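# Move tube rack from fume hood to bench, shut sash

## Task

Take the tube rack out of the fume hood and set it on the bench so that nothing of it overhangs the bench's front or side edges; it must stand upright with every tube seated all the way down in a hole, and the sash must be fully closed. The task fails if the rack or any tube touches the floor, or if the robot falls over or is left tilted. It only counts if everything stays in place once the robot lets go.

## Robot and tools

Robot: the LinearBot has an omnidirectional base, a column about 1.75 m tall, and a carriage that slides 1.0 m along the column (lift_m). The carriage carries two identical six-joint arms with two-finger grippers. Arm bases sit about 0.57 m + lift_m above the floor, and carriage parts hang roughly 0.15 m lower. A hand reaches up to 0.78 m from its shoulder but only about 0.38 m below its arm base. Hands are about 0.16 m long and 0.1 m wide (0.14 m with the fingers open). The parked arm pose is joints 1-6 = 0, 0.05, 0.05, 1.45, 0, 0; parked, the robot measures about 0.95 m across and 0.7 m front to back. The wheel motors are weak (2 N m), so even a light push against something ends a drive with contact_stop.

Cameras: carriage_camera is fixed, facing forward and tilted about 20 degrees down. left_wrist_camera and right_wrist_camera look out past the fingertips. Per-camera calibration (K, distortion, T_world_to_cam) is supplied, where world means the base frame; wrist-camera poses inherit joint-reading errors.

Frames: base frame has its origin on the floor below the base centre, x forward, y left, z up. left_hand and right_hand are reported in it as the midpoint between the finger pads, plus quat_wxyz; the hand z axis runs along the fingers and they open along hand y. The odometry frame is the base frame as it was at the scene start; base_odometry counts wheel turns (slip counts as motion), heading positive left, -3.142 to 3.142.

Tools:
- execute_actions: arguments actions (a list holding one action, or empty to just read state and images) and cameras (list of names from carriage_camera, left_wrist_camera, right_wrist_camera, all; omitted/null/["all"] gives every camera, [] gives none). An action may contain base, joints, or both; they start together. base holds exactly one relative offset from where the base was last reported: translate_m (metres, forward positive, -2 to 2), strafe_m (metres, left positive, -2 to 2), or rotate_rad (radians, counter-clockwise positive, -6.3 to 6.3). joints is one flat dictionary covering both arms, keyed by joint name, each value an absolute target: lift_m 0 to 1 m; for each side X in left/right, X_joint1_rad -2.617 to 3.054 (swing about vertical, 0 forward, positive left); X_joint2_rad 0 to 3.141 (shoulder: 0 upper arm pointing back level, 1.57 vertical, 3.14 forward level); X_joint3_rad 0 to 3.141 (elbow: 0 folded, 3.14 straight); X_joint4_rad -1.57 to 1.57 (wrist pitch, positive lifts fingertips); X_joint5_rad -1.57 to 1.57 (wrist yaw, positive turns fingertips to the right, opposite to joint 1); X_joint6_rad -2.094 to 2.094 (roll about the finger axis, positive clockwise viewed from the forearm); X_gripper_m 0 to 0.093 m (pad gap). Any joint left out may keep driving toward its previous target. Unknown keys or out-of-range values reject the whole call. No action runs beyond 15 s. If a result reports a stop, the remaining motion calls in that reply are skipped.
- wait: seconds, 0 to 10; commands nothing and returns state and images.
- zoom_image: camera name and region [x0, y0, x1, y1] in pixels of that camera's latest full image, (0,0) top-left, at most 504 by 504.
- finished_scene: scene, the number of the current scene; final and irreversible. Release the load and back away before calling it.

Result lines: base_status and joint_status describe how each commanded motion ended. done means reached (for the base, wheels turned the commanded amount even if slipping; a tiny move may stop short yet say done). off_target means it settled elsewhere and may still push; a gripper holding an object usually shows this. contact_stop or time_out means the target was dropped and the joint or base holds where it stopped. joint command not followed (with a cause line) means a self-collision check blocked that arm's targets; they may be retried on every later action until valid. on_its_own lists what this call did not command; held at is the held target, not the position. motor_effort gives percent of maximum effort with the action's peak in brackets; readings are biased and noisy. A lift effort that keeps dropping while lowering means the hand or load is resting on something; drive_wheels clearly higher at rest than after free motion means the base is pressing on something. Joint torques are drive outputs, nonzero even in free air. Motor temperatures are listed per arm: MOTOR HOT at 75 °C, a 10 s arm stop at 90 °C, and at 100 °C the arm goes limp and drops; these appear as OVER-TEMPERATURE FAULT, and affected keys read limit_stop_at_motor_heat, so resend them. Stretched arms heat quickly even empty. ARM HIT means an arm struck the robot hard.

Cautions: stops arrive late or never; arms have no contact stop and spring to target once freed. After a blocked drive, back off about 0.2 m along the reverse path (or turn back), repeating if still pressed. The column can strike a table edge the base slides under; reversing into one can topple the robot. Tipping risk grows with a high carriage, extended arms, loads, pulling, or abrupt stops; about 1.5 kg per hand with both arms forward can tip it, and only images reveal leaning. Hand readings drift at long reach and a level hand sags 10-17 cm under 1 kg. Never let the arms collide or press together. Grippers squeeze about 45-60 N per pad. Loose objects may occasionally be nudged by outside forces. Avoid drops, slips, slams, and hard pushes; the robot keeps holding the last command while the operator thinks.

Each tool is called after "Call:" as name([rows], argument=value, ...), one row to a line, values as JSON.

## Session

Call:
execute_actions(actions=[])

Scene clock: 0.00 s.
Joint torques (N m, as the arm reports them, + toward a larger angle): no reading
Motor temperatures (°C, as the motors report them): left_arm=[24 22 24 24 24 24] | right_arm=[24 23 25 25 24 23]
base_odometry: x=+0.000 y=+0.000 heading=+0.000 (m, m, rad; odometry frame)
base_status: not commanded
joint_positions: lift_m=+0.298 left_joint1_rad=-0.036 left_joint2_rad=+0.023 left_joint3_rad=+0.029 left_joint4_rad=+1.456 left_joint5_rad=+0.034 left_joint6_rad=-0.016 left_gripper_m=+0.095 right_joint1_rad=-0.009 right_joint2_rad=+0.033 right_joint3_rad=+0.060 right_joint4_rad=+1.432 right_joint5_rad=+0.047 right_joint6_rad=+0.021 right_gripper_m=+0.094
joint_status: not commanded
motor_effort: lift_m=+23 drive_wheels=+0 (%)
left_hand: x=+0.2963 y=+0.3418 z=+1.2653 quat_wxyz=(+0.998, +0.017, +0.055, -0.027) (m; base frame)
right_hand: x=+0.2956 y=-0.3568 z=+1.2729 quat_wxyz=(+0.998, +0.024, +0.055, +0.005) (m; base frame)
pictures: carriage_camera, left_wrist_camera, right_wrist_camera
Images, in order (width x height): carriage_camera 504x504, left_wrist_camera 504x504, right_wrist_camera 504x504.

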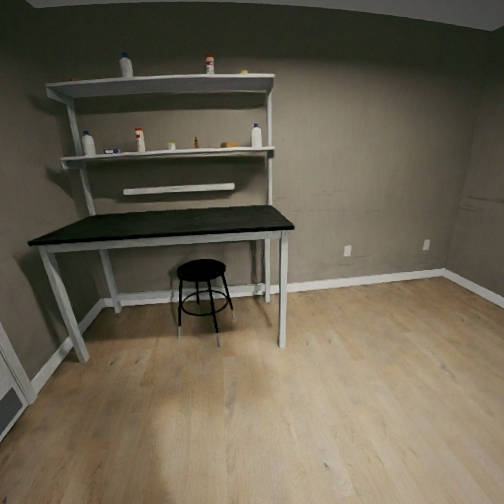

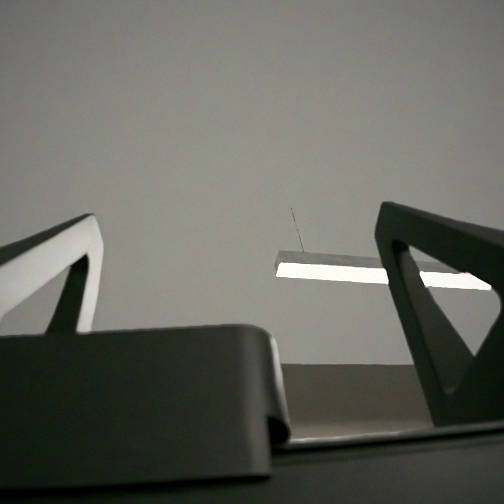

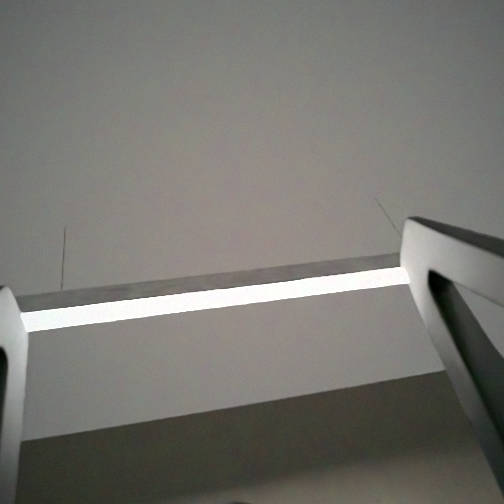

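Find the hood.

Call:
execute_actions([
  {"base":{"rotate_rad":1.57}},
], cameras=["carriage_camera"])

Call:
execute_actions([
  {"base":{"rotate_rad":1.57}},
], cameras=["carriage_camera"])

Call:
execute_actions([
  {"base":{"rotate_rad":1.57}},
], cameras=["carriage_camera"])

Scene clock: 4.73 s.
Joint torques (N m, as the arm reports them, + toward a larger angle): left_arm=[ 0.    3.87  5.55 -0.15 -0.06 -0.05] | right_arm=[-0.09  4.5   5.49 -0.01 -0.02 -0.16]
Motor temperatures (°C, as the motors report them): left_arm=[24 22 24 24 24 24] | right_arm=[24 23 25 25 24 23]
base_odometry: x=+0.000 y=+0.000 heading=+1.569 (m, m, rad; odometry frame)
base_status: done
joint_positions: lift_m=+0.298 left_joint1_rad=-0.036 left_joint2_rad=+0.023 left_joint3_rad=+0.029 left_joint4_rad=+1.456 left_joint5_rad=+0.034 left_joint6_rad=-0.016 left_gripper_m=+0.095 right_joint1_rad=-0.009 right_joint2_rad=+0.033 right_joint3_rad=+0.060 right_joint4_rad=+1.430 right_joint5_rad=+0.047 right_joint6_rad=+0.021 right_gripper_m=+0.094
joint_status: not commanded
motor_effort: lift_m=+24(23) drive_wheels=+8(30) (%)
left_hand: x=+0.2963 y=+0.3418 z=+1.2653 quat_wxyz=(+0.998, +0.017, +0.055, -0.027) (m; base frame)
right_hand: x=+0.2962 y=-0.3568 z=+1.2728 quat_wxyz=(+0.998, +0.024, +0.057, +0.005) (m; base frame)
pictures: carriage_camera
Images, in order (width x height): carriage_camera 504x504.

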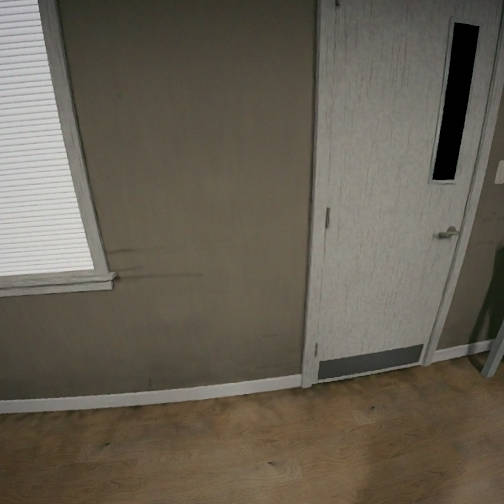

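Scene clock: 7.83 s.
Joint torques (N m, as the arm reports them, + toward a larger angle): left_arm=[-0.08  3.86  5.64 -0.11 -0.07 -0.04] | right_arm=[ 0.    4.6   5.51 -0.02 -0.02 -0.16]
Motor temperatures (°C, as the motors report them): left_arm=[24 22 25 24 24 24] | right_arm=[24 23 26 25 24 23]
base_odometry: x=+0.000 y=+0.000 heading=+3.139 (m, m, rad; odometry frame)
base_status: done
joint_positions: lift_m=+0.298 left_joint1_rad=-0.036 left_joint2_rad=+0.023 left_joint3_rad=+0.029 left_joint4_rad=+1.456 left_joint5_rad=+0.034 left_joint6_rad=-0.016 left_gripper_m=+0.095 right_joint1_rad=-0.009 right_joint2_rad=+0.033 right_joint3_rad=+0.060 right_joint4_rad=+1.429 right_joint5_rad=+0.047 right_joint6_rad=+0.021 right_gripper_m=+0.094
joint_status: not commanded
motor_effort: lift_m=+24(23) drive_wheels=+9(30) (%)
left_hand: x=+0.2963 y=+0.3418 z=+1.2653 quat_wxyz=(+0.998, +0.017, +0.055, -0.027) (m; base frame)
right_hand: x=+0.2964 y=-0.3568 z=+1.2728 quat_wxyz=(+0.998, +0.024, +0.057, +0.005) (m; base frame)
pictures: carriage_camera
Images, in order (width x height): carriage_camera 504x504.

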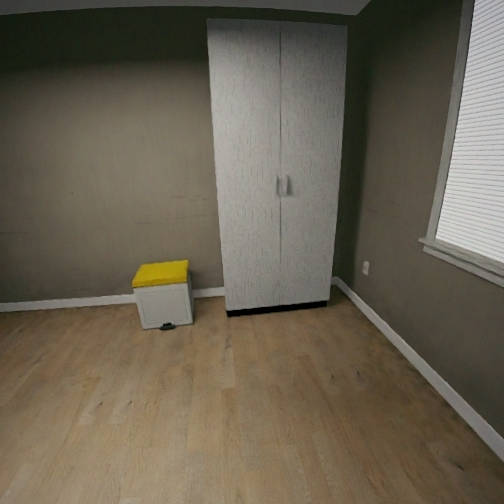

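Scene clock: 10.93 s.
Joint torques (N m, as the arm reports them, + toward a larger angle): left_arm=[-0.04  3.86  5.6  -0.11 -0.05 -0.04] | right_arm=[ 0.02  4.5   5.62 -0.01 -0.03 -0.13]
Motor temperatures (°C, as the motors report them): left_arm=[24 22 25 24 24 24] | right_arm=[24 23 26 25 24 23]
base_odometry: x=+0.000 y=+0.000 heading=-1.575 (m, m, rad; odometry frame)
base_status: done
joint_positions: lift_m=+0.298 left_joint1_rad=-0.036 left_joint2_rad=+0.023 left_joint3_rad=+0.029 left_joint4_rad=+1.456 left_joint5_rad=+0.034 left_joint6_rad=-0.016 left_gripper_m=+0.095 right_joint1_rad=-0.009 right_joint2_rad=+0.033 right_joint3_rad=+0.060 right_joint4_rad=+1.429 right_joint5_rad=+0.047 right_joint6_rad=+0.021 right_gripper_m=+0.094
joint_status: not commanded
motor_effort: lift_m=+23(23) drive_wheels=+9(30) (%)
left_hand: x=+0.2963 y=+0.3418 z=+1.2653 quat_wxyz=(+0.998, +0.017, +0.055, -0.027) (m; base frame)
right_hand: x=+0.2964 y=-0.3568 z=+1.2728 quat_wxyz=(+0.998, +0.024, +0.057, +0.005) (m; base frame)
pictures: carriage_camera
Images, in order (width x height): carriage_camera 504x504.

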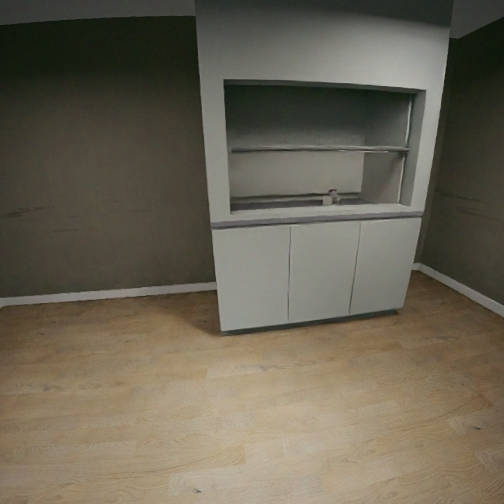

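Call:
execute_actions([
  {"base":{"rotate_rad":0.17}},
], cameras=[])

Call:
execute_actions([
  {"base":{"strafe_m":-0.75},"joints":{"lift_m":0.45}},
], cameras=[])

Call:
execute_actions([
  {"base":{"translate_m":0.85}},
], cameras=["carriage_camera"])

Scene clock: 16.53 s.
Joint torques (N m, as the arm reports them, + toward a larger angle): left_arm=[-0.04  3.89  5.49 -0.12 -0.06 -0.02] | right_arm=[ 0.01  4.61  5.57 -0.01 -0.03 -0.16]
Motor temperatures (°C, as the motors report them): left_arm=[24 23 26 24 24 24] | right_arm=[24 23 27 25 24 23]
base_odometry: x=+0.000 y=+0.000 heading=-1.406 (m, m, rad; odometry frame)
base_status: done
joint_positions: lift_m=+0.298 left_joint1_rad=-0.036 left_joint2_rad=+0.023 left_joint3_rad=+0.029 left_joint4_rad=+1.456 left_joint5_rad=+0.034 left_joint6_rad=-0.016 left_gripper_m=+0.095 right_joint1_rad=-0.009 right_joint2_rad=+0.033 right_joint3_rad=+0.060 right_joint4_rad=+1.430 right_joint5_rad=+0.047 right_joint6_rad=+0.021 right_gripper_m=+0.094
joint_status: not commanded
motor_effort: lift_m=+23(24) drive_wheels=+9(30) (%)
left_hand: x=+0.2963 y=+0.3418 z=+1.2653 quat_wxyz=(+0.998, +0.017, +0.055, -0.027) (m; base frame)
right_hand: x=+0.2962 y=-0.3568 z=+1.2728 quat_wxyz=(+0.998, +0.024, +0.057, +0.005) (m; base frame)
pictures: none
No camera images: the call's "cameras" was empty. Leave "cameras" out to get every camera's image.

Scene clock: 20.27 s.
Joint torques (N m, as the arm reports them, + toward a larger angle): left_arm=[-0.14  3.96  5.51 -0.14 -0.06 -0.03] | right_arm=[-0.02  4.57  5.41 -0.01 -0.04 -0.14]
Motor temperatures (°C, as the motors report them): left_arm=[24 23 26 24 24 24] | right_arm=[24 24 27 25 24 23]
base_odometry: x=-0.740 y=-0.124 heading=-1.405 (m, m, rad; odometry frame)
base_status: done
joint_positions: lift_m=+0.450 left_joint1_rad=-0.036 left_joint2_rad=+0.023 left_joint3_rad=+0.029 left_joint4_rad=+1.456 left_joint5_rad=+0.034 left_joint6_rad=-0.016 left_gripper_m=+0.095 right_joint1_rad=-0.009 right_joint2_rad=+0.033 right_joint3_rad=+0.060 right_joint4_rad=+1.430 right_joint5_rad=+0.047 right_joint6_rad=+0.021 right_gripper_m=+0.094
joint_status: all done
motor_effort: lift_m=+24(29) drive_wheels=-5(32) (%)
left_hand: x=+0.2963 y=+0.3418 z=+1.4173 quat_wxyz=(+0.998, +0.017, +0.055, -0.027) (m; base frame)
right_hand: x=+0.2960 y=-0.3568 z=+1.4249 quat_wxyz=(+0.998, +0.024, +0.056, +0.005) (m; base frame)
pictures: none
No camera images: the call's "cameras" was empty. Leave "cameras" out to get every camera's image.

Scene clock: 24.23 s.
Joint torques (N m, as the arm reports them, + toward a larger angle): left_arm=[ 0.03  3.86  5.62 -0.15 -0.07 -0.01] | right_arm=[-0.06  4.56  5.55 -0.05 -0.05 -0.15]
Motor temperatures (°C, as the motors report them): left_arm=[24 23 26 24 24 24] | right_arm=[24 24 27 25 24 23]
base_odometry: x=-0.600 y=-0.962 heading=-1.406 (m, m, rad; odometry frame)
base_status: done
joint_positions: lift_m=+0.450 left_joint1_rad=-0.036 left_joint2_rad=+0.023 left_joint3_rad=+0.029 left_joint4_rad=+1.456 left_joint5_rad=+0.034 left_joint6_rad=-0.016 left_gripper_m=+0.095 right_joint1_rad=-0.009 right_joint2_rad=+0.033 right_joint3_rad=+0.060 right_joint4_rad=+1.430 right_joint5_rad=+0.047 right_joint6_rad=+0.021 right_gripper_m=+0.094
joint_status: not commanded
motor_effort: lift_m=+23(24) drive_wheels=-5(32) (%)
left_hand: x=+0.2961 y=+0.3418 z=+1.4173 quat_wxyz=(+0.998, +0.017, +0.054, -0.027) (m; base frame)
right_hand: x=+0.2961 y=-0.3568 z=+1.4249 quat_wxyz=(+0.998, +0.024, +0.056, +0.005) (m; base frame)
pictures: carriage_camera
camera_calibration (this result's frames):
carriage_camera: T_world_to_cam=[[0.00693451, -0.998534, -0.0536913, 0.0678878], [-0.350838, 0.04785, -0.935213, 1.38873], [0.93641, 0.0253222, -0.349992, 0.310069], [0, 0, 0, 1]] pos_world=[0.196397, -0.00651426, 1.41093]
Images, in order (width x height): carriage_camera 504x504.

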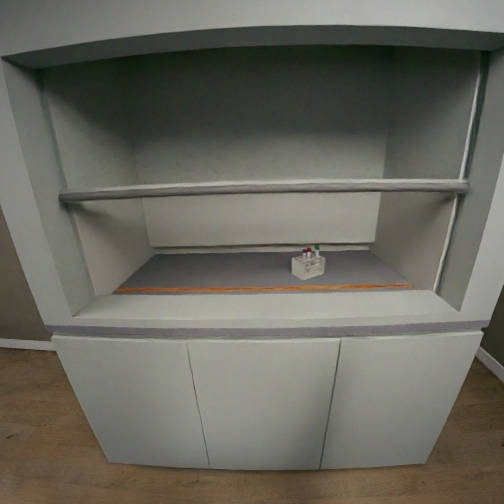

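Call:
zoom_image(camera="carriage_camera", region=[260, 170, 360, 310])

Region (260, 170, 360, 310) of carriage_camera's 504x504 image, scaled by 3.600, with more detail than that image has; it fills the left 360 columns of this view, and the rest is white.

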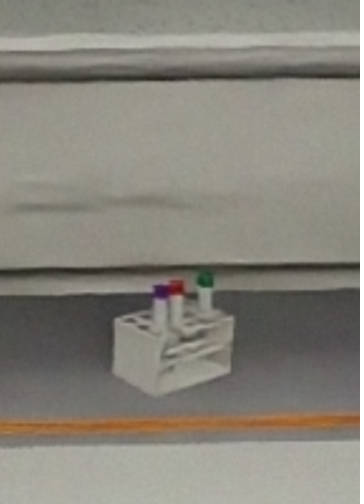

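Call:
execute_actions([
  {"joints":{"left_joint2_rad":1.6,"left_joint3_rad":1.2,"left_joint4_rad":0.4,"lift_m":0.3}},
], cameras=["carriage_camera","left_wrist_camera"])

Scene clock: 30.90 s.
Joint torques (N m, as the arm reports them, + toward a larger angle): left_arm=[-0.04 -9.4   9.03  2.   -0.03 -0.01] | right_arm=[-0.05  4.5   5.72 -0.04 -0.03 -0.15]
Motor temperatures (°C, as the motors report them): left_arm=[24 23 27 24 24 24] | right_arm=[24 24 28 25 24 23]
base_odometry: x=-0.600 y=-0.962 heading=-1.406 (m, m, rad; odometry frame)
base_status: not commanded
joint_positions: lift_m=+0.300 left_joint1_rad=-0.036 left_joint2_rad=+1.604 left_joint3_rad=+1.179 left_joint4_rad=+0.397 left_joint5_rad=+0.034 left_joint6_rad=-0.016 left_gripper_m=+0.095 right_joint1_rad=-0.009 right_joint2_rad=+0.033 right_joint3_rad=+0.060 right_joint4_rad=+1.431 right_joint5_rad=+0.047 right_joint6_rad=+0.021 right_gripper_m=+0.094
joint_status: all done
motor_effort: lift_m=+21(21) drive_wheels=-2(4) (%)
left_hand: x=+0.7908 y=+0.3242 z=+1.1662 quat_wxyz=(+0.696, +0.019, +0.717, -0.030) (m; base frame)
right_hand: x=+0.2959 y=-0.3568 z=+1.2752 quat_wxyz=(+0.998, +0.024, +0.056, +0.005) (m; base frame)
pictures: carriage_camera, left_wrist_camera
camera_calibration (this result's frames):
carriage_camera: T_world_to_cam=[[0.00693451, -0.998534, -0.0536913, 0.0598503], [-0.350838, 0.04785, -0.935213, 1.24873], [0.93641, 0.0253222, -0.349992, 0.257676], [0, 0, 0, 1]] pos_world=[0.196397, -0.00651426, 1.26123]
left_wrist_camera: T_world_to_cam=[[-0.15648, -0.98763, 0.0100516, 0.433994], [-0.650132, 0.0953348, -0.753817, 1.35495], [0.743534, -0.124492, -0.657008, 0.347688], [0, 0, 0, 1]] pos_world=[0.69029, 0.342736, 1.24546]
Images, in order (width x height): carriage_camera 504x504, left_wrist_camera 504x504.

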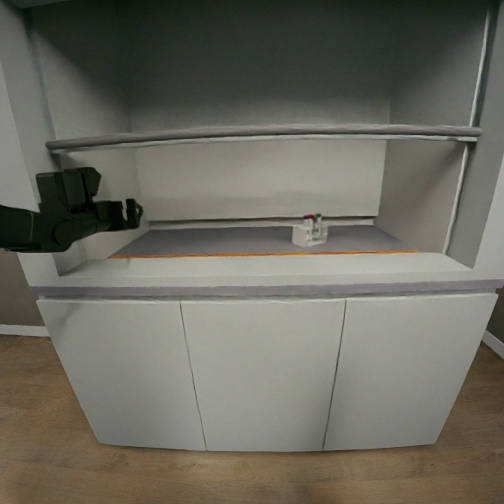

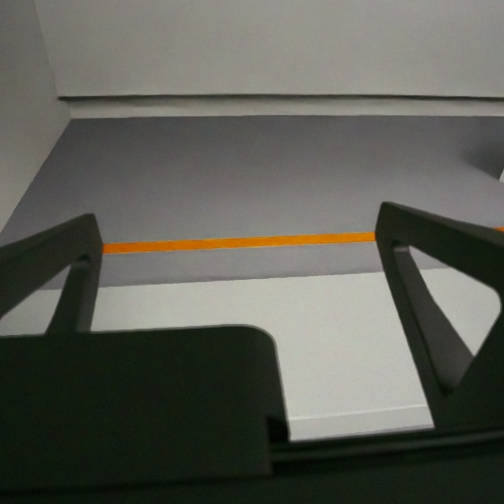

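Call:
execute_actions([
  {"joints":{"left_joint1_rad":-0.4,"left_joint5_rad":0.55,"lift_m":0.07},"base":{"translate_m":0.3}},
], cameras=["carriage_camera","left_wrist_camera"])

Scene clock: 36.03 s.
Joint torques (N m, as the arm reports them, + toward a larger angle): left_arm=[ 1.23 -1.37  4.61  1.66 -0.11  0.02] | right_arm=[-0.01  4.59  5.46 -0.02  0.   -0.17]
Motor temperatures (°C, as the motors report them): left_arm=[24 24 28 25 24 24] | right_arm=[24 24 28 25 24 23]
base_odometry: x=-0.551 y=-1.258 heading=-1.406 (m, m, rad; odometry frame)
base_status: done
joint_positions: lift_m=+0.070 left_joint1_rad=-0.416 left_joint2_rad=+1.513 left_joint3_rad=+1.239 left_joint4_rad=+0.418 left_joint5_rad=+0.551 left_joint6_rad=-0.020 left_gripper_m=+0.095 right_joint1_rad=-0.009 right_joint2_rad=+0.033 right_joint3_rad=+0.060 right_joint4_rad=+1.429 right_joint5_rad=+0.046 right_joint6_rad=+0.021 right_gripper_m=+0.094
joint_status: all done
motor_effort: lift_m=+20(21) drive_wheels=+10(49) (%)
left_hand: x=+0.6669 y=+0.0742 z=+1.0126 quat_wxyz=(+0.672, +0.326, +0.577, -0.331) (m; base frame)
right_hand: x=+0.2963 y=-0.3568 z=+1.0452 quat_wxyz=(+0.998, +0.024, +0.057, +0.005) (m; base frame)
pictures: carriage_camera, left_wrist_camera
camera_calibration (this result's frames):
carriage_camera: T_world_to_cam=[[0.00693451, -0.998534, -0.0536913, 0.0475042], [-0.350838, 0.04785, -0.935213, 1.03368], [0.93641, 0.0253222, -0.349992, 0.177197], [0, 0, 0, 1]] pos_world=[0.196397, -0.00651426, 1.03128]
left_wrist_camera: T_world_to_cam=[[-0.865745, -0.494778, -0.0753647, 0.692192], [-0.213666, 0.501559, -0.838323, 0.946776], [0.452584, -0.709671, -0.53994, 0.426716], [0, 0, 0, 1]] pos_world=[0.608431, 0.170446, 1.07627]
Images, in order (width x height): carriage_camera 504x504, left_wrist_camera 504x504.

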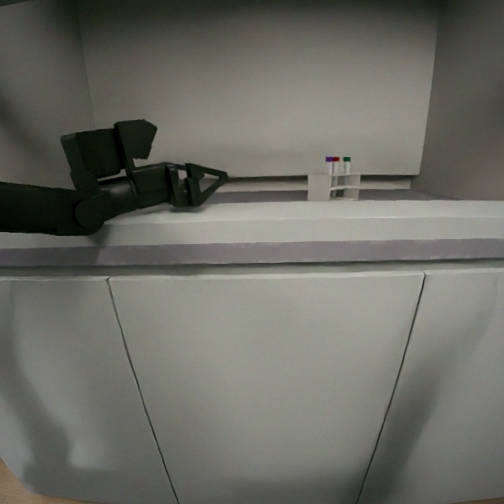

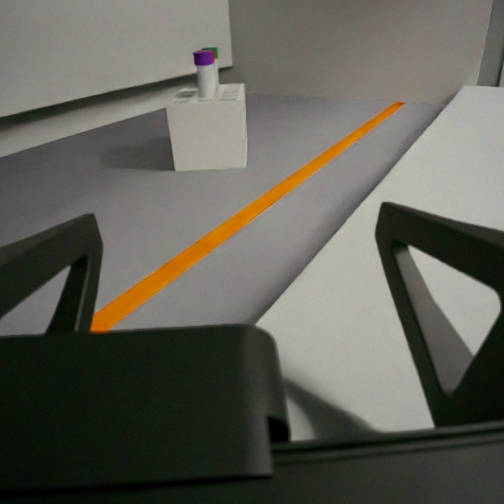

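Call:
execute_actions([
  {"joints":{"lift_m":0.3,"left_joint2_rad":2.0,"left_joint3_rad":1.3,"left_joint4_rad":0.7},"base":{"translate_m":-0.15}},
], cameras=["carriage_camera","left_wrist_camera"])

Scene clock: 40.07 s.
Joint torques (N m, as the arm reports them, + toward a larger angle): left_arm=[  0.19 -12.2    6.44   1.88  -0.04   0.  ] | right_arm=[-0.07  4.58  5.46 -0.05 -0.03 -0.15]
Motor temperatures (°C, as the motors report them): left_arm=[24 25 28 26 24 24] | right_arm=[24 24 28 25 24 23]
base_odometry: x=-0.576 y=-1.110 heading=-1.406 (m, m, rad; odometry frame)
base_status: done
joint_positions: lift_m=+0.300 left_joint1_rad=-0.401 left_joint2_rad=+1.998 left_joint3_rad=+1.307 left_joint4_rad=+0.701 left_joint5_rad=+0.549 left_joint6_rad=-0.019 left_gripper_m=+0.095 right_joint1_rad=-0.009 right_joint2_rad=+0.033 right_joint3_rad=+0.060 right_joint4_rad=+1.432 right_joint5_rad=+0.046 right_joint6_rad=+0.021 right_gripper_m=+0.094
joint_status: all done
motor_effort: lift_m=+24(28) drive_wheels=-3(24) (%)
left_hand: x=+0.7651 y=+0.0405 z=+1.0882 quat_wxyz=(+0.629, +0.318, +0.628, -0.329) (m; base frame)
right_hand: x=+0.2956 y=-0.3567 z=+1.2749 quat_wxyz=(+0.998, +0.024, +0.055, +0.005) (m; base frame)
pictures: carriage_camera, left_wrist_camera
camera_calibration (this result's frames):
carriage_camera: T_world_to_cam=[[0.00693451, -0.998534, -0.0536913, 0.0598324], [-0.350838, 0.04785, -0.935213, 1.24842], [0.93641, 0.0253222, -0.349992, 0.257559], [0, 0, 0, 1]] pos_world=[0.196397, -0.00651426, 1.26089]
left_wrist_camera: T_world_to_cam=[[-0.861709, -0.507389, 0.0037142, 0.677604], [-0.321366, 0.540087, -0.777837, 1.06308], [0.39266, -0.671462, -0.628456, 0.539787], [0, 0, 0, 1]] pos_world=[0.713582, 0.132099, 1.16362]
Images, in order (width x height): carriage_camera 504x504, left_wrist_camera 504x504.

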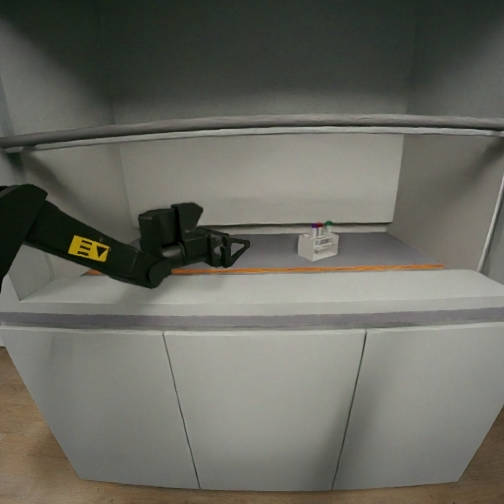

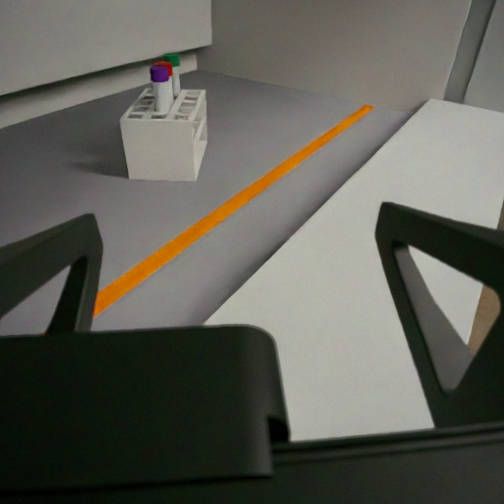

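Call:
execute_actions([
  {"joints":{"lift_m":0.34,"left_joint2_rad":2.6,"left_joint3_rad":1.75,"left_joint4_rad":0.85},"base":{"strafe_m":-0.16}},
], cameras=["carriage_camera","left_wrist_camera"])

Scene clock: 45.43 s.
Joint torques (N m, as the arm reports them, + toward a larger angle): left_arm=[ -0.28 -14.45   7.55   1.58  -0.05  -0.01] | right_arm=[ 0.01  4.56  5.6  -0.04 -0.02 -0.17]
Motor temperatures (°C, as the motors report them): left_arm=[24 27 29 27 24 24] | right_arm=[24 24 28 25 24 23]
base_odometry: x=-0.734 y=-1.136 heading=-1.406 (m, m, rad; odometry frame)
base_status: done
joint_positions: lift_m=+0.340 left_joint1_rad=-0.398 left_joint2_rad=+2.576 left_joint3_rad=+1.735 left_joint4_rad=+0.882 left_joint5_rad=+0.549 left_joint6_rad=-0.018 left_gripper_m=+0.095 right_joint1_rad=-0.009 right_joint2_rad=+0.033 right_joint3_rad=+0.060 right_joint4_rad=+1.431 right_joint5_rad=+0.046 right_joint6_rad=+0.021 right_gripper_m=+0.094
joint_status: all done
motor_effort: lift_m=+23(29) drive_wheels=-3(28) (%)
left_hand: x=+0.8531 y=+0.0057 z=+1.0033 quat_wxyz=(+0.641, +0.318, +0.618, -0.327) (m; base frame)
right_hand: x=+0.2959 y=-0.3567 z=+1.3150 quat_wxyz=(+0.998, +0.024, +0.056, +0.005) (m; base frame)
pictures: carriage_camera, left_wrist_camera
camera_calibration (this result's frames):
carriage_camera: T_world_to_cam=[[0.00693451, -0.998534, -0.0536913, 0.0619853], [-0.350838, 0.04785, -0.935213, 1.28592], [0.93641, 0.0253222, -0.349992, 0.271593], [0, 0, 0, 1]] pos_world=[0.196397, -0.00651426, 1.30099]
left_wrist_camera: T_world_to_cam=[[-0.859564, -0.510774, -0.0161013, 0.754184], [-0.300415, 0.530545, -0.792637, 1.04121], [0.413401, -0.676485, -0.609481, 0.391845], [0, 0, 0, 1]] pos_world=[0.799075, 0.0978883, 1.07627]
Images, in order (width x height): carriage_camera 504x504, left_wrist_camera 504x504.

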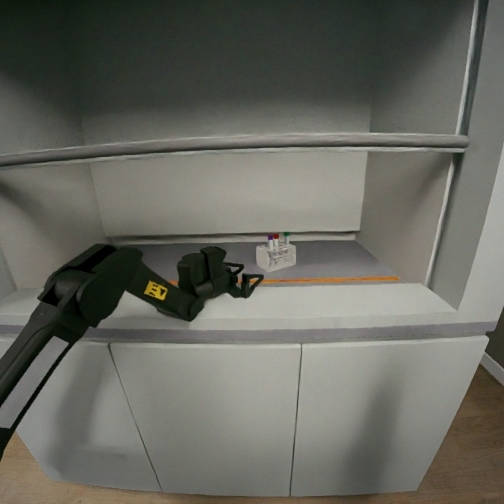

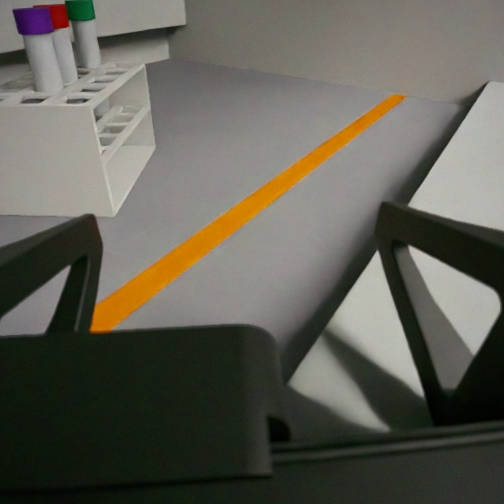

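Call:
execute_actions([
  {"base":{"translate_m":0.26}},
], cameras=["carriage_camera","left_wrist_camera"])

Scene clock: 49.23 s.
Joint torques (N m, as the arm reports them, + toward a larger angle): left_arm=[ -0.16 -15.28   7.52   1.73  -0.03  -0.02] | right_arm=[-0.02  4.52  5.52 -0.02 -0.03 -0.15]
Motor temperatures (°C, as the motors report them): left_arm=[24 29 29 27 24 24] | right_arm=[24 24 29 25 24 23]
base_odometry: x=-0.692 y=-1.393 heading=-1.407 (m, m, rad; odometry frame)
base_status: done
joint_positions: lift_m=+0.340 left_joint1_rad=-0.398 left_joint2_rad=+2.587 left_joint3_rad=+1.735 left_joint4_rad=+0.862 left_joint5_rad=+0.550 left_joint6_rad=-0.018 left_gripper_m=+0.095 right_joint1_rad=-0.009 right_joint2_rad=+0.033 right_joint3_rad=+0.060 right_joint4_rad=+1.431 right_joint5_rad=+0.046 right_joint6_rad=+0.021 right_gripper_m=+0.094
joint_status: not commanded
motor_effort: lift_m=+23(23) drive_wheels=-5(26) (%)
left_hand: x=+0.8531 y=+0.0055 z=+0.9919 quat_wxyz=(+0.630, +0.317, +0.628, -0.328) (m; base frame)
right_hand: x=+0.2959 y=-0.3567 z=+1.3150 quat_wxyz=(+0.998, +0.024, +0.056, +0.005) (m; base frame)
pictures: carriage_camera, left_wrist_camera
camera_calibration (this result's frames):
carriage_camera: T_world_to_cam=[[0.00693451, -0.998534, -0.0536913, 0.0619853], [-0.350838, 0.04785, -0.935213, 1.28592], [0.93641, 0.0253222, -0.349992, 0.271593], [0, 0, 0, 1]] pos_world=[0.196397, -0.00651426, 1.30099]
left_wrist_camera: T_world_to_cam=[[-0.860151, -0.510035, 0.00203812, 0.736452], [-0.322089, 0.540082, -0.777541, 1.03563], [0.395472, -0.669459, -0.628829, 0.419191], [0, 0, 0, 1]] pos_world=[0.801247, 0.0969221, 1.06734]
Images, in order (width x height): carriage_camera 504x504, left_wrist_camera 504x504.

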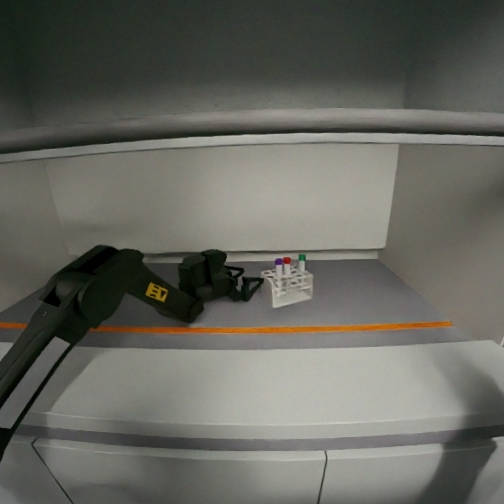

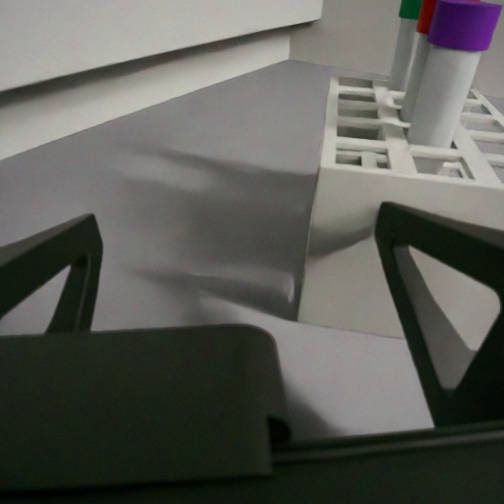

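Call:
execute_actions([
  {"base":{"translate_m":-0.08},"joints":{"lift_m":0.31}},
], cameras=["carriage_camera","left_wrist_camera"])

Scene clock: 51.87 s.
Joint torques (N m, as the arm reports them, + toward a larger angle): left_arm=[ -1.18 -14.16   5.35   1.68  -0.03  -0.06] | right_arm=[-0.08  4.48  5.52 -0.06  0.   -0.16]
Motor temperatures (°C, as the motors report them): left_arm=[24 30 29 27 24 24] | right_arm=[24 24 29 25 24 23]
base_odometry: x=-0.705 y=-1.314 heading=-1.406 (m, m, rad; odometry frame)
base_status: done
joint_positions: lift_m=+0.310 left_joint1_rad=-0.383 left_joint2_rad=+2.572 left_joint3_rad=+1.769 left_joint4_rad=+0.867 left_joint5_rad=+0.550 left_joint6_rad=-0.010 left_gripper_m=+0.095 right_joint1_rad=-0.009 right_joint2_rad=+0.033 right_joint3_rad=+0.060 right_joint4_rad=+1.432 right_joint5_rad=+0.046 right_joint6_rad=+0.021 right_gripper_m=+0.094
joint_status: all done
motor_effort: lift_m=+21(21) drive_wheels=-6(26) (%)
left_hand: x=+0.8622 y=+0.0128 z=+0.9875 quat_wxyz=(+0.652, +0.317, +0.610, -0.319) (m; base frame)
right_hand: x=+0.2957 y=-0.3567 z=+1.2853 quat_wxyz=(+0.998, +0.024, +0.055, +0.005) (m; base frame)
pictures: carriage_camera, left_wrist_camera
camera_calibration (this result's frames):
carriage_camera: T_world_to_cam=[[0.00693451, -0.998534, -0.0536913, 0.0603882], [-0.350838, 0.04785, -0.935213, 1.2581], [0.93641, 0.0253222, -0.349992, 0.261182], [0, 0, 0, 1]] pos_world=[0.196397, -0.00651426, 1.27125]
left_wrist_camera: T_world_to_cam=[[-0.851568, -0.522922, -0.0372129, 0.779476], [-0.285957, 0.522822, -0.803048, 1.02551], [0.439388, -0.673209, -0.594751, 0.346296], [0, 0, 0, 1]] pos_world=[0.804871, 0.104574, 1.0585]
Images, in order (width x height): carriage_camera 504x504, left_wrist_camera 504x504.

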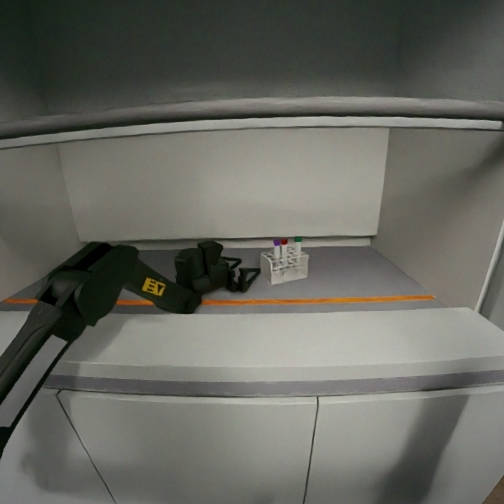

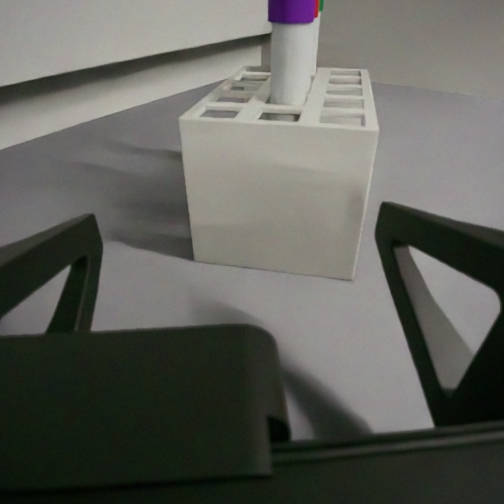

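Call:
execute_actions([
  {"base":{"strafe_m":-0.06},"joints":{"lift_m":0.325}},
], cameras=[])

Call:
execute_actions([
  {"base":{"translate_m":0.03}},
], cameras=["carriage_camera","left_wrist_camera"])

Scene clock: 54.60 s.
Joint torques (N m, as the arm reports them, + toward a larger angle): left_arm=[ -0.22 -15.73   5.16   1.76  -0.01  -0.11] | right_arm=[-0.03  4.62  5.55 -0.03  0.   -0.14]
Motor temperatures (°C, as the motors report them): left_arm=[24 32 29 27 24 24] | right_arm=[24 25 29 25 24 23]
base_odometry: x=-0.764 y=-1.324 heading=-1.406 (m, m, rad; odometry frame)
base_status: done
joint_positions: lift_m=+0.325 left_joint1_rad=-0.398 left_joint2_rad=+2.591 left_joint3_rad=+1.769 left_joint4_rad=+0.860 left_joint5_rad=+0.550 left_joint6_rad=-0.010 left_gripper_m=+0.095 right_joint1_rad=-0.009 right_joint2_rad=+0.033 right_joint3_rad=+0.060 right_joint4_rad=+1.432 right_joint5_rad=+0.046 right_joint6_rad=+0.021 right_gripper_m=+0.094
joint_status: all done
motor_effort: lift_m=+24(28) drive_wheels=-2(25) (%)
left_hand: x=+0.8574 y=+0.0037 z=+0.9882 quat_wxyz=(+0.641, +0.321, +0.617, -0.325) (m; base frame)
right_hand: x=+0.2957 y=-0.3567 z=+1.2999 quat_wxyz=(+0.998, +0.024, +0.055, +0.005) (m; base frame)
pictures: none
No camera images: the call's "cameras" was empty. Leave "cameras" out to get every camera's image.

Scene clock: 55.57 s.
Joint torques (N m, as the arm reports them, + toward a larger angle): left_arm=[ -0.36 -15.69   5.2    1.77  -0.04  -0.1 ] | right_arm=[-0.02  4.55  5.56 -0.05 -0.01 -0.15]
Motor temperatures (°C, as the motors report them): left_arm=[24 32 29 28 24 24] | right_arm=[24 25 29 25 24 23]
base_odometry: x=-0.759 y=-1.354 heading=-1.407 (m, m, rad; odometry frame)
base_status: done
joint_positions: lift_m=+0.325 left_joint1_rad=-0.398 left_joint2_rad=+2.591 left_joint3_rad=+1.769 left_joint4_rad=+0.859 left_joint5_rad=+0.550 left_joint6_rad=-0.010 left_gripper_m=+0.095 right_joint1_rad=-0.009 right_joint2_rad=+0.033 right_joint3_rad=+0.060 right_joint4_rad=+1.431 right_joint5_rad=+0.046 right_joint6_rad=+0.021 right_gripper_m=+0.094
joint_status: not commanded
motor_effort: lift_m=+24(24) drive_wheels=-4(19) (%)
left_hand: x=+0.8574 y=+0.0037 z=+0.9880 quat_wxyz=(+0.640, +0.321, +0.618, -0.325) (m; base frame)
right_hand: x=+0.2959 y=-0.3567 z=+1.2999 quat_wxyz=(+0.998, +0.024, +0.056, +0.005) (m; base frame)
pictures: carriage_camera, left_wrist_camera
camera_calibration (this result's frames):
carriage_camera: T_world_to_cam=[[0.00693451, -0.998534, -0.0536913, 0.0611738], [-0.350838, 0.04785, -0.935213, 1.27179], [0.93641, 0.0253222, -0.349992, 0.266303], [0, 0, 0, 1]] pos_world=[0.196397, -0.00651426, 1.28588]
left_wrist_camera: T_world_to_cam=[[-0.859989, -0.509887, -0.0208561, 0.761651], [-0.298324, 0.53548, -0.790104, 1.02703], [0.414032, -0.673258, -0.612618, 0.38192], [0, 0, 0, 1]] pos_world=[0.803273, 0.0955321, 1.06132]
Images, in order (width x height): carriage_camera 504x504, left_wrist_camera 504x504.

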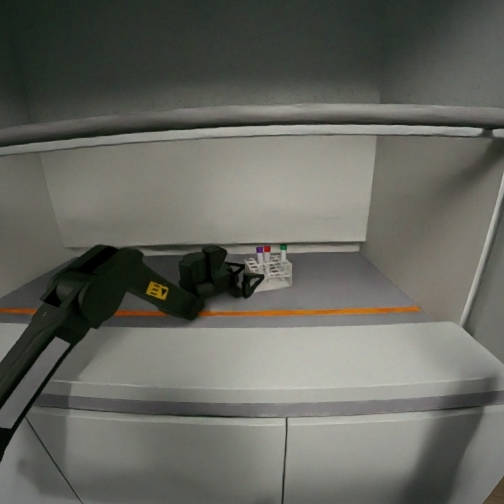

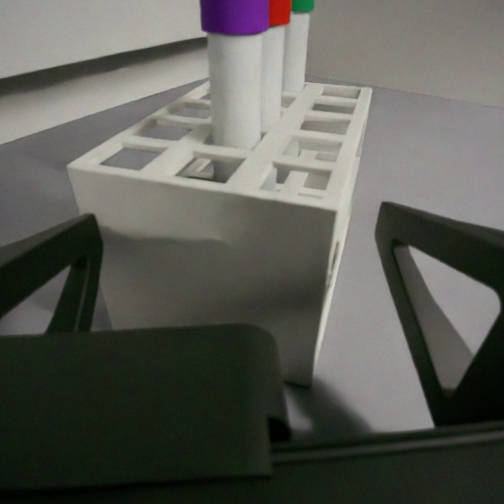

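Now too far left of the hand; advance by strafe with a slight forward move skipped.

Call:
execute_actions([
  {"base":{"translate_m":0.015}},
], cameras=[])

Call:
execute_actions([
  {"base":{"strafe_m":-0.03}},
], cameras=[])

Call:
execute_actions([
  {"base":{"translate_m":0.02}},
], cameras=["carriage_camera","left_wrist_camera"])

Scene clock: 59.07 s.
Joint torques (N m, as the arm reports them, + toward a larger angle): left_arm=[ -0.34 -15.7    5.19   1.82  -0.05  -0.11] | right_arm=[ 0.    4.53  5.7  -0.03 -0.04 -0.16]
Motor temperatures (°C, as the motors report them): left_arm=[24 34 29 28 24 24] | right_arm=[24 25 29 25 24 23]
base_odometry: x=-0.757 y=-1.368 heading=-1.407 (m, m, rad; odometry frame)
base_status: done
joint_positions: lift_m=+0.325 left_joint1_rad=-0.398 left_joint2_rad=+2.591 left_joint3_rad=+1.769 left_joint4_rad=+0.858 left_joint5_rad=+0.550 left_joint6_rad=-0.010 left_gripper_m=+0.095 right_joint1_rad=-0.009 right_joint2_rad=+0.033 right_joint3_rad=+0.060 right_joint4_rad=+1.431 right_joint5_rad=+0.046 right_joint6_rad=+0.021 right_gripper_m=+0.094
joint_status: not commanded
motor_effort: lift_m=+24(24) drive_wheels=-4(28) (%)
left_hand: x=+0.8574 y=+0.0037 z=+0.9878 quat_wxyz=(+0.640, +0.320, +0.618, -0.325) (m; base frame)
right_hand: x=+0.2958 y=-0.3567 z=+1.2999 quat_wxyz=(+0.998, +0.024, +0.056, +0.005) (m; base frame)
pictures: none
No camera images: the call's "cameras" was empty. Leave "cameras" out to get every camera's image.

Scene clock: 60.03 s.
Joint torques (N m, as the arm reports them, + toward a larger angle): left_arm=[ -0.02 -15.86   5.23   1.82  -0.01  -0.1 ] | right_arm=[ 0.    4.6   5.71 -0.04  0.01 -0.13]
Motor temperatures (°C, as the motors report them): left_arm=[24 35 29 28 24 24] | right_arm=[24 25 29 25 24 23]
base_odometry: x=-0.786 y=-1.374 heading=-1.407 (m, m, rad; odometry frame)
base_status: done
joint_positions: lift_m=+0.325 left_joint1_rad=-0.398 left_joint2_rad=+2.591 left_joint3_rad=+1.769 left_joint4_rad=+0.858 left_joint5_rad=+0.549 left_joint6_rad=-0.010 left_gripper_m=+0.095 right_joint1_rad=-0.009 right_joint2_rad=+0.033 right_joint3_rad=+0.060 right_joint4_rad=+1.432 right_joint5_rad=+0.046 right_joint6_rad=+0.021 right_gripper_m=+0.094
joint_status: not commanded
motor_effort: lift_m=+24(25) drive_wheels=-2(24) (%)
left_hand: x=+0.8574 y=+0.0036 z=+0.9878 quat_wxyz=(+0.640, +0.320, +0.618, -0.325) (m; base frame)
right_hand: x=+0.2957 y=-0.3567 z=+1.2999 quat_wxyz=(+0.998, +0.024, +0.055, +0.005) (m; base frame)
pictures: none
No camera images: the call's "cameras" was empty. Leave "cameras" out to get every camera's image.

Scene clock: 60.90 s.
Joint torques (N m, as the arm reports them, + toward a larger angle): left_arm=[ -0.2  -15.6    5.08   1.79  -0.04  -0.05] | right_arm=[-0.06  4.56  5.51 -0.02 -0.01 -0.18]
Motor temperatures (°C, as the motors report them): left_arm=[24 35 29 28 24 24] | right_arm=[24 25 29 25 24 23]
base_odometry: x=-0.783 y=-1.393 heading=-1.407 (m, m, rad; odometry frame)
base_status: done
joint_positions: lift_m=+0.325 left_joint1_rad=-0.398 left_joint2_rad=+2.591 left_joint3_rad=+1.769 left_joint4_rad=+0.859 left_joint5_rad=+0.552 left_joint6_rad=-0.014 left_gripper_m=+0.095 right_joint1_rad=-0.009 right_joint2_rad=+0.033 right_joint3_rad=+0.060 right_joint4_rad=+1.430 right_joint5_rad=+0.046 right_joint6_rad=+0.021 right_gripper_m=+0.094
joint_status: not commanded
motor_effort: lift_m=+24(24) drive_wheels=-3(19) (%)
left_hand: x=+0.8569 y=+0.0032 z=+0.9880 quat_wxyz=(+0.639, +0.320, +0.618, -0.327) (m; base frame)
right_hand: x=+0.2960 y=-0.3567 z=+1.2999 quat_wxyz=(+0.998, +0.024, +0.056, +0.005) (m; base frame)
pictures: carriage_camera, left_wrist_camera
camera_calibration (this result's frames):
carriage_camera: T_world_to_cam=[[0.00693451, -0.998534, -0.0536913, 0.0611738], [-0.350838, 0.04785, -0.935213, 1.27179], [0.93641, 0.0253222, -0.349992, 0.266303], [0, 0, 0, 1]] pos_world=[0.196397, -0.00651426, 1.28588]
left_wrist_camera: T_world_to_cam=[[-0.861476, -0.507522, -0.0167457, 0.758237], [-0.299497, 0.534448, -0.790359, 1.02839], [0.410074, -0.67586, -0.612416, 0.384996], [0, 0, 0, 1]] pos_world=[0.803327, 0.0954026, 1.06127]
Images, in order (width x height): carriage_camera 504x504, left_wrist_camera 504x504.

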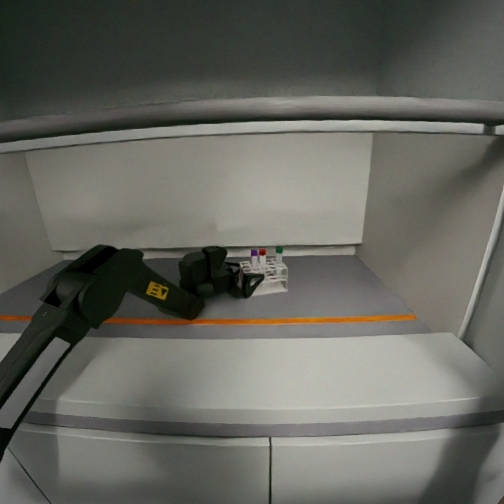

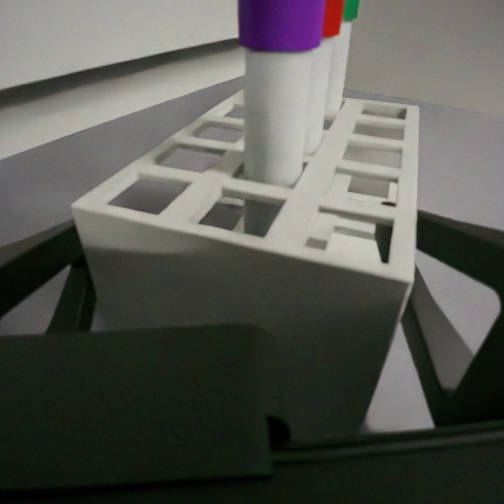

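Straddled. A bit more, then close and lift.

Call:
execute_actions([
  {"base":{"strafe_m":-0.02}},
], cameras=[])

Call:
execute_actions([
  {"joints":{"left_gripper_m":0.03}},
], cameras=[])

Call:
execute_actions([
  {"joints":{"lift_m":0.4,"left_gripper_m":0.03}},
], cameras=["carriage_camera","left_wrist_camera"])

Scene clock: 63.13 s.
Joint torques (N m, as the arm reports them, + toward a larger angle): left_arm=[ -0.04 -15.56   5.28   1.77  -0.04  -0.05] | right_arm=[-0.08  4.55  5.54  0.   -0.04 -0.14]
Motor temperatures (°C, as the motors report them): left_arm=[24 36 29 28 24 24] | right_arm=[24 25 29 25 24 23]
base_odometry: x=-0.803 y=-1.397 heading=-1.407 (m, m, rad; odometry frame)
base_status: done
joint_positions: lift_m=+0.325 left_joint1_rad=-0.399 left_joint2_rad=+2.591 left_joint3_rad=+1.769 left_joint4_rad=+0.859 left_joint5_rad=+0.550 left_joint6_rad=-0.014 left_gripper_m=+0.095 right_joint1_rad=-0.009 right_joint2_rad=+0.033 right_joint3_rad=+0.060 right_joint4_rad=+1.430 right_joint5_rad=+0.046 right_joint6_rad=+0.021 right_gripper_m=+0.094
joint_status: not commanded
motor_effort: lift_m=+24(24) drive_wheels=-1(23) (%)
left_hand: x=+0.8569 y=+0.0030 z=+0.9880 quat_wxyz=(+0.639, +0.320, +0.618, -0.327) (m; base frame)
right_hand: x=+0.2960 y=-0.3567 z=+1.2999 quat_wxyz=(+0.998, +0.024, +0.056, +0.005) (m; base frame)
pictures: none
No camera images: the call's "cameras" was empty. Leave "cameras" out to get every camera's image.

Scene clock: 63.77 s.
Joint torques (N m, as the arm reports them, + toward a larger angle): left_arm=[ -0.03 -15.53   5.23   1.73  -0.08   0.06] | right_arm=[-0.03  4.5   5.5  -0.05  0.   -0.15]
Motor temperatures (°C, as the motors report them): left_arm=[24 36 29 28 24 24] | right_arm=[24 25 29 25 24 23]
base_odometry: x=-0.803 y=-1.397 heading=-1.407 (m, m, rad; odometry frame)
base_status: not commanded
joint_positions: lift_m=+0.325 left_joint1_rad=-0.399 left_joint2_rad=+2.591 left_joint3_rad=+1.769 left_joint4_rad=+0.867 left_joint5_rad=+0.550 left_joint6_rad=-0.023 left_gripper_m=+0.088 right_joint1_rad=-0.009 right_joint2_rad=+0.033 right_joint3_rad=+0.060 right_joint4_rad=+1.430 right_joint5_rad=+0.046 right_joint6_rad=+0.021 right_gripper_m=+0.094
joint_status: left_gripper_m off_target (ended at +0.088, target +0.030)
motor_effort: lift_m=+24(24) drive_wheels=-1(1) (%)
left_hand: x=+0.8570 y=+0.0031 z=+0.9897 quat_wxyz=(+0.641, +0.317, +0.617, -0.329) (m; base frame)
right_hand: x=+0.2960 y=-0.3567 z=+1.2999 quat_wxyz=(+0.998, +0.024, +0.056, +0.005) (m; base frame)
pictures: none
No camera images: the call's "cameras" was empty. Leave "cameras" out to get every camera's image.

Scene clock: 64.60 s.
Joint torques (N m, as the arm reports them, + toward a larger angle): left_arm=[ -0.24 -16.23   6.21   2.02  -0.02   0.04] | right_arm=[-0.01  4.63  5.55 -0.03 -0.01 -0.14]
Motor temperatures (°C, as the motors report them): left_arm=[24 37 29 28 24 24] | right_arm=[24 25 29 25 24 23]
base_odometry: x=-0.803 y=-1.397 heading=-1.407 (m, m, rad; odometry frame)
base_status: not commanded
joint_positions: lift_m=+0.400 left_joint1_rad=-0.399 left_joint2_rad=+2.600 left_joint3_rad=+1.755 left_joint4_rad=+0.832 left_joint5_rad=+0.550 left_joint6_rad=-0.021 left_gripper_m=+0.088 right_joint1_rad=-0.009 right_joint2_rad=+0.033 right_joint3_rad=+0.060 right_joint4_rad=+1.431 right_joint5_rad=+0.046 right_joint6_rad=+0.021 right_gripper_m=+0.094
joint_status: left_gripper_m off_target (ended at +0.088, target +0.030); the others done
motor_effort: lift_m=+24(29) drive_wheels=+3(1) (%)
left_hand: x=+0.8553 y=+0.0038 z=+1.0454 quat_wxyz=(+0.621, +0.316, +0.637, -0.330) (m; base frame)
right_hand: x=+0.2959 y=-0.3567 z=+1.3749 quat_wxyz=(+0.998, +0.024, +0.056, +0.005) (m; base frame)
pictures: carriage_camera, left_wrist_camera
camera_calibration (this result's frames):
carriage_camera: T_world_to_cam=[[0.00693451, -0.998534, -0.0536913, 0.0652017], [-0.350838, 0.04785, -0.935213, 1.34195], [0.93641, 0.0253222, -0.349992, 0.29256], [0, 0, 0, 1]] pos_world=[0.196397, -0.00651426, 1.3609]
left_wrist_camera: T_world_to_cam=[[-0.860472, -0.509126, 0.0194604, 0.719368], [-0.340142, 0.545598, -0.765915, 1.08215], [0.379329, -0.665668, -0.642647, 0.479062], [0, 0, 0, 1]] pos_world=[0.805359, 0.0947267, 1.1227]
Images, in order (width x height): carriage_camera 504x504, left_wrist_camera 504x504.

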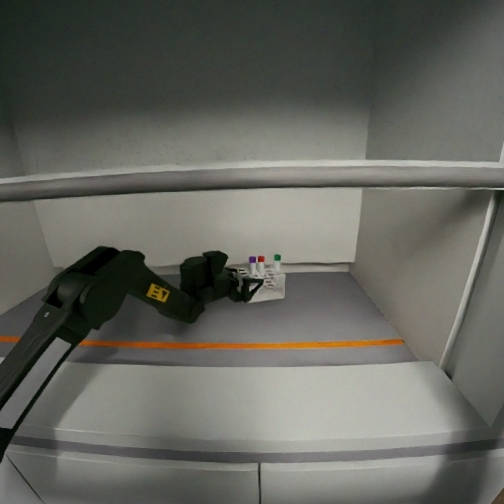

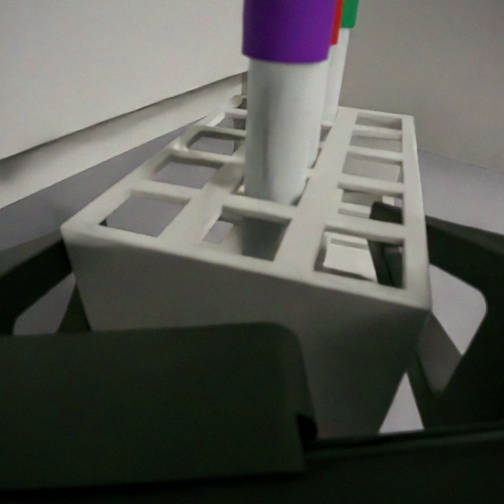

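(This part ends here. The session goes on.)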